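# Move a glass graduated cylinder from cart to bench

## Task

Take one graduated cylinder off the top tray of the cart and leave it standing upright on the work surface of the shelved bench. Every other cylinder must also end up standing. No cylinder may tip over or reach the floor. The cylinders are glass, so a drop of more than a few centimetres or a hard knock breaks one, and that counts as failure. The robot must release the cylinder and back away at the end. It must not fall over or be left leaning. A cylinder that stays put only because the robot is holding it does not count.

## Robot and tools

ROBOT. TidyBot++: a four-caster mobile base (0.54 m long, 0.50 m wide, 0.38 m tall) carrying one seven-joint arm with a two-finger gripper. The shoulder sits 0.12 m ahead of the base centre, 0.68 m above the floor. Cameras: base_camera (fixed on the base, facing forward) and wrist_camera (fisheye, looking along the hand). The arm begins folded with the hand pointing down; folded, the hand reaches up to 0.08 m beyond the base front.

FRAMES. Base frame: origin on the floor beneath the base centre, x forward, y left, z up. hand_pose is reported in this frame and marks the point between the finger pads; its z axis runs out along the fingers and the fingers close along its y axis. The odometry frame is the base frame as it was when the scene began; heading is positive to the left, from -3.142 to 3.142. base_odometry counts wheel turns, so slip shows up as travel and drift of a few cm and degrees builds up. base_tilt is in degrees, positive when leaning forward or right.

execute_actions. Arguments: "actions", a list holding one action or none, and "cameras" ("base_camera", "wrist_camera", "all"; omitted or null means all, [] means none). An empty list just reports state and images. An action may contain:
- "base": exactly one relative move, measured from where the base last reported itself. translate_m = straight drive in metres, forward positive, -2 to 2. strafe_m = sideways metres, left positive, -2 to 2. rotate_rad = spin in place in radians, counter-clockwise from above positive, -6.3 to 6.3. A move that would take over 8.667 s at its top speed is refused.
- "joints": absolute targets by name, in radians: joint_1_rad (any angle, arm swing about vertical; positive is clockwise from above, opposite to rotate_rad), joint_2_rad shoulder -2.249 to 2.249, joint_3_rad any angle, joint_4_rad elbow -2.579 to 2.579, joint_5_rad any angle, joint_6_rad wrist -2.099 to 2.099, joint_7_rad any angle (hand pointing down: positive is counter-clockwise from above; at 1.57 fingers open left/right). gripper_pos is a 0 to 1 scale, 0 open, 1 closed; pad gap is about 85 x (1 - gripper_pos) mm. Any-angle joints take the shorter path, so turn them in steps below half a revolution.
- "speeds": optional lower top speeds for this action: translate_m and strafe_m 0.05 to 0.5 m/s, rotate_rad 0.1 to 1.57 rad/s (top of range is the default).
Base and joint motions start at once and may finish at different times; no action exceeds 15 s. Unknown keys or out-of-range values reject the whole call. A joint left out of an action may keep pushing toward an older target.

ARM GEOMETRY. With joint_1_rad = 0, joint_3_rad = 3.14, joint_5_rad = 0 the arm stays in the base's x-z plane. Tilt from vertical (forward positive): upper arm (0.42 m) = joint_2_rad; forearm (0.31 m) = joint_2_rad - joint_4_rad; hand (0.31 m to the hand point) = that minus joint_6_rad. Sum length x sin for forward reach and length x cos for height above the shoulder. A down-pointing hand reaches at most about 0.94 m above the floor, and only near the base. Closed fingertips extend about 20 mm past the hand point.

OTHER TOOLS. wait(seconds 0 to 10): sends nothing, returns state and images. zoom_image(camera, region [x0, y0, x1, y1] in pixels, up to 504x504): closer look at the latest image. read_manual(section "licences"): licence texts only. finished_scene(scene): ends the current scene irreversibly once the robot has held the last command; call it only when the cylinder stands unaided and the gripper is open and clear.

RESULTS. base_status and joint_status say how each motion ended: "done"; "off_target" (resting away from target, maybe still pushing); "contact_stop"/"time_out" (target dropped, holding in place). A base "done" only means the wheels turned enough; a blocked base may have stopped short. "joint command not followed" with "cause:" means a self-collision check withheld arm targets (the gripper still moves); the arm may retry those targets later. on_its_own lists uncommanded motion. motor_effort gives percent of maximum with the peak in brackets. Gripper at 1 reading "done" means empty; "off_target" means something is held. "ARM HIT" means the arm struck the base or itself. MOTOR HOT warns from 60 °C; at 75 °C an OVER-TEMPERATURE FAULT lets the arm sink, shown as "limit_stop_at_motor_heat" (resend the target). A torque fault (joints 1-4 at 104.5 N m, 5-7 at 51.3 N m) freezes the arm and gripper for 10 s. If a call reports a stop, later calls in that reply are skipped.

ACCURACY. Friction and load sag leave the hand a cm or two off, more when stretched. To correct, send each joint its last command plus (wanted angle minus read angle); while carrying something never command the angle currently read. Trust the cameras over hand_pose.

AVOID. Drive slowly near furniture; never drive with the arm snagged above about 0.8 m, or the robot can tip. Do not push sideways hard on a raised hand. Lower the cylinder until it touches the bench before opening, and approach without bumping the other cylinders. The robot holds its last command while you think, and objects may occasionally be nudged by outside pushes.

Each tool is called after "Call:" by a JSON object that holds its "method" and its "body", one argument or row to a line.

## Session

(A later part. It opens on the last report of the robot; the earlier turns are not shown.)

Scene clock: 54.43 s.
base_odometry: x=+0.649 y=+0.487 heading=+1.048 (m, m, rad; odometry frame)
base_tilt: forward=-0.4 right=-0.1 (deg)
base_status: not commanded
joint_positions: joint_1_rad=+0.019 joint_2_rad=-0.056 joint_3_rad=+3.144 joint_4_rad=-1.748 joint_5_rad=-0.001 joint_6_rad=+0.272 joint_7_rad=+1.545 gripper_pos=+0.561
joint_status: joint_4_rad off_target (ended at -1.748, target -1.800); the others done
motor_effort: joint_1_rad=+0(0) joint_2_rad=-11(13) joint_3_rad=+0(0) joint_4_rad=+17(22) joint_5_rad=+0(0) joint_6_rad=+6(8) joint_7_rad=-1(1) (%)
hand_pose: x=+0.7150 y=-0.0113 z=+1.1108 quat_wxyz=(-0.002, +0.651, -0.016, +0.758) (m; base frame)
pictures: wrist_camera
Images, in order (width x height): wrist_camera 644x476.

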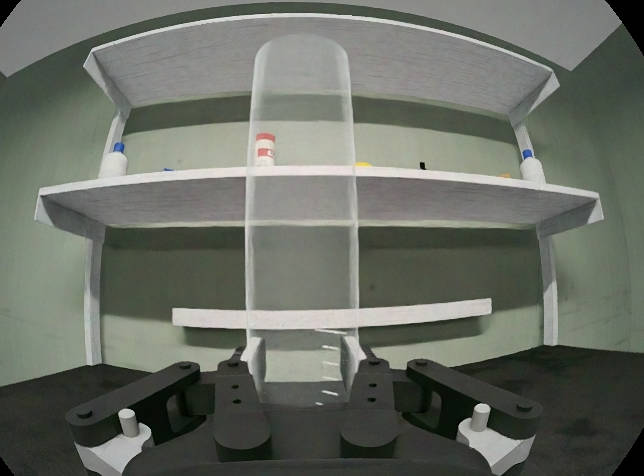

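Call:
{"method": "execute_actions", "body": {
  "actions": [
    {"joints":{"joint_2_rad":-0.02,"joint_4_rad":-1.63,"joint_6_rad":0.035}}
  ],
  "cameras": ["wrist_camera"]
}}

Scene clock: 55.70 s.
base_odometry: x=+0.649 y=+0.487 heading=+1.048 (m, m, rad; odometry frame)
base_tilt: forward=-0.4 right=-0.1 (deg)
base_status: not commanded
joint_positions: joint_1_rad=+0.019 joint_2_rad=-0.033 joint_3_rad=+3.144 joint_4_rad=-1.634 joint_5_rad=-0.001 joint_6_rad=+0.071 joint_7_rad=+1.545 gripper_pos=+0.561
joint_status: all done
motor_effort: joint_1_rad=+0(0) joint_2_rad=-17(17) joint_3_rad=-1(0) joint_4_rad=+22(23) joint_5_rad=+0(0) joint_6_rad=+8(7) joint_7_rad=-1(1) (%)
hand_pose: x=+0.7304 y=-0.0115 z=+1.1051 quat_wxyz=(-0.002, +0.693, -0.017, +0.721) (m; base frame)
pictures: wrist_camera
Images, in order (width x height): wrist_camera 644x476.

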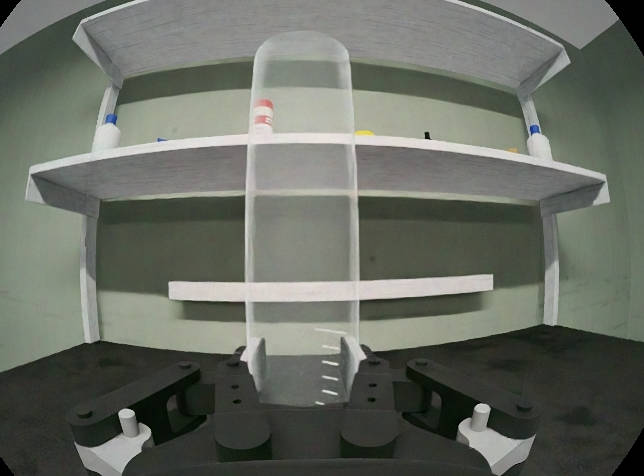

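Upright, with the bench carrying part of the weight. Release.

Call:
{"method": "execute_actions", "body": {
  "actions": [
    {"joints":{"gripper_pos":0}}
  ],
  "cameras": ["wrist_camera"]
}}

Scene clock: 56.90 s.
base_odometry: x=+0.649 y=+0.487 heading=+1.048 (m, m, rad; odometry frame)
base_tilt: forward=-0.4 right=-0.1 (deg)
base_status: not commanded
joint_positions: joint_1_rad=+0.019 joint_2_rad=-0.031 joint_3_rad=+3.144 joint_4_rad=-1.634 joint_5_rad=-0.001 joint_6_rad=+0.063 joint_7_rad=+1.545 gripper_pos=+0.000
joint_status: all done
motor_effort: joint_1_rad=+0(0) joint_2_rad=-18(18) joint_3_rad=+0(0) joint_4_rad=+25(25) joint_5_rad=+0(0) joint_6_rad=+9(9) joint_7_rad=+0(0) (%)
hand_pose: x=+0.7313 y=-0.0115 z=+1.1015 quat_wxyz=(-0.002, +0.696, -0.017, +0.718) (m; base frame)
pictures: wrist_camera
Images, in order (width x height): wrist_camera 644x476.

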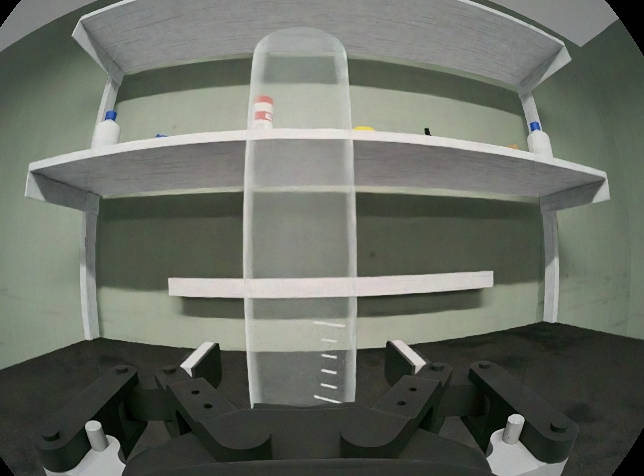

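Call:
{"method": "execute_actions", "body": {
  "actions": [
    {"base":{"translate_m":-0.45},"speeds":{"translate_m":0.25}}
  ],
  "cameras": ["wrist_camera"]
}}

Scene clock: 59.67 s.
base_odometry: x=+0.425 y=+0.097 heading=+1.048 (m, m, rad; odometry frame)
base_tilt: forward=-0.4 right=-0.1 (deg)
base_status: done
joint_positions: joint_1_rad=+0.019 joint_2_rad=-0.023 joint_3_rad=+3.143 joint_4_rad=-1.634 joint_5_rad=-0.001 joint_6_rad=+0.060 joint_7_rad=+1.545 gripper_pos=+0.000
joint_status: not commanded
motor_effort: joint_1_rad=+0(1) joint_2_rad=-18(21) joint_3_rad=+0(1) joint_4_rad=+24(25) joint_5_rad=+0(0) joint_6_rad=+9(10) joint_7_rad=-1(0) (%)
hand_pose: x=+0.7345 y=-0.0116 z=+1.0959 quat_wxyz=(-0.002, +0.700, -0.017, +0.714) (m; base frame)
pictures: wrist_camera
Images, in order (width x height): wrist_camera 644x476.

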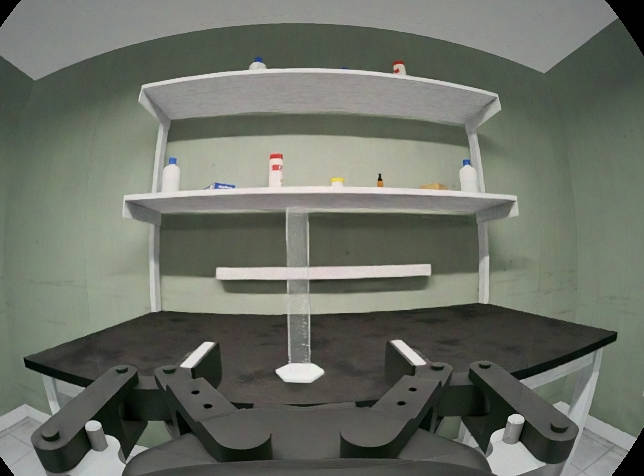

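Call:
{"method": "finished_scene", "body": {
  "scene": 1
}}

The scene is finished: the task was done.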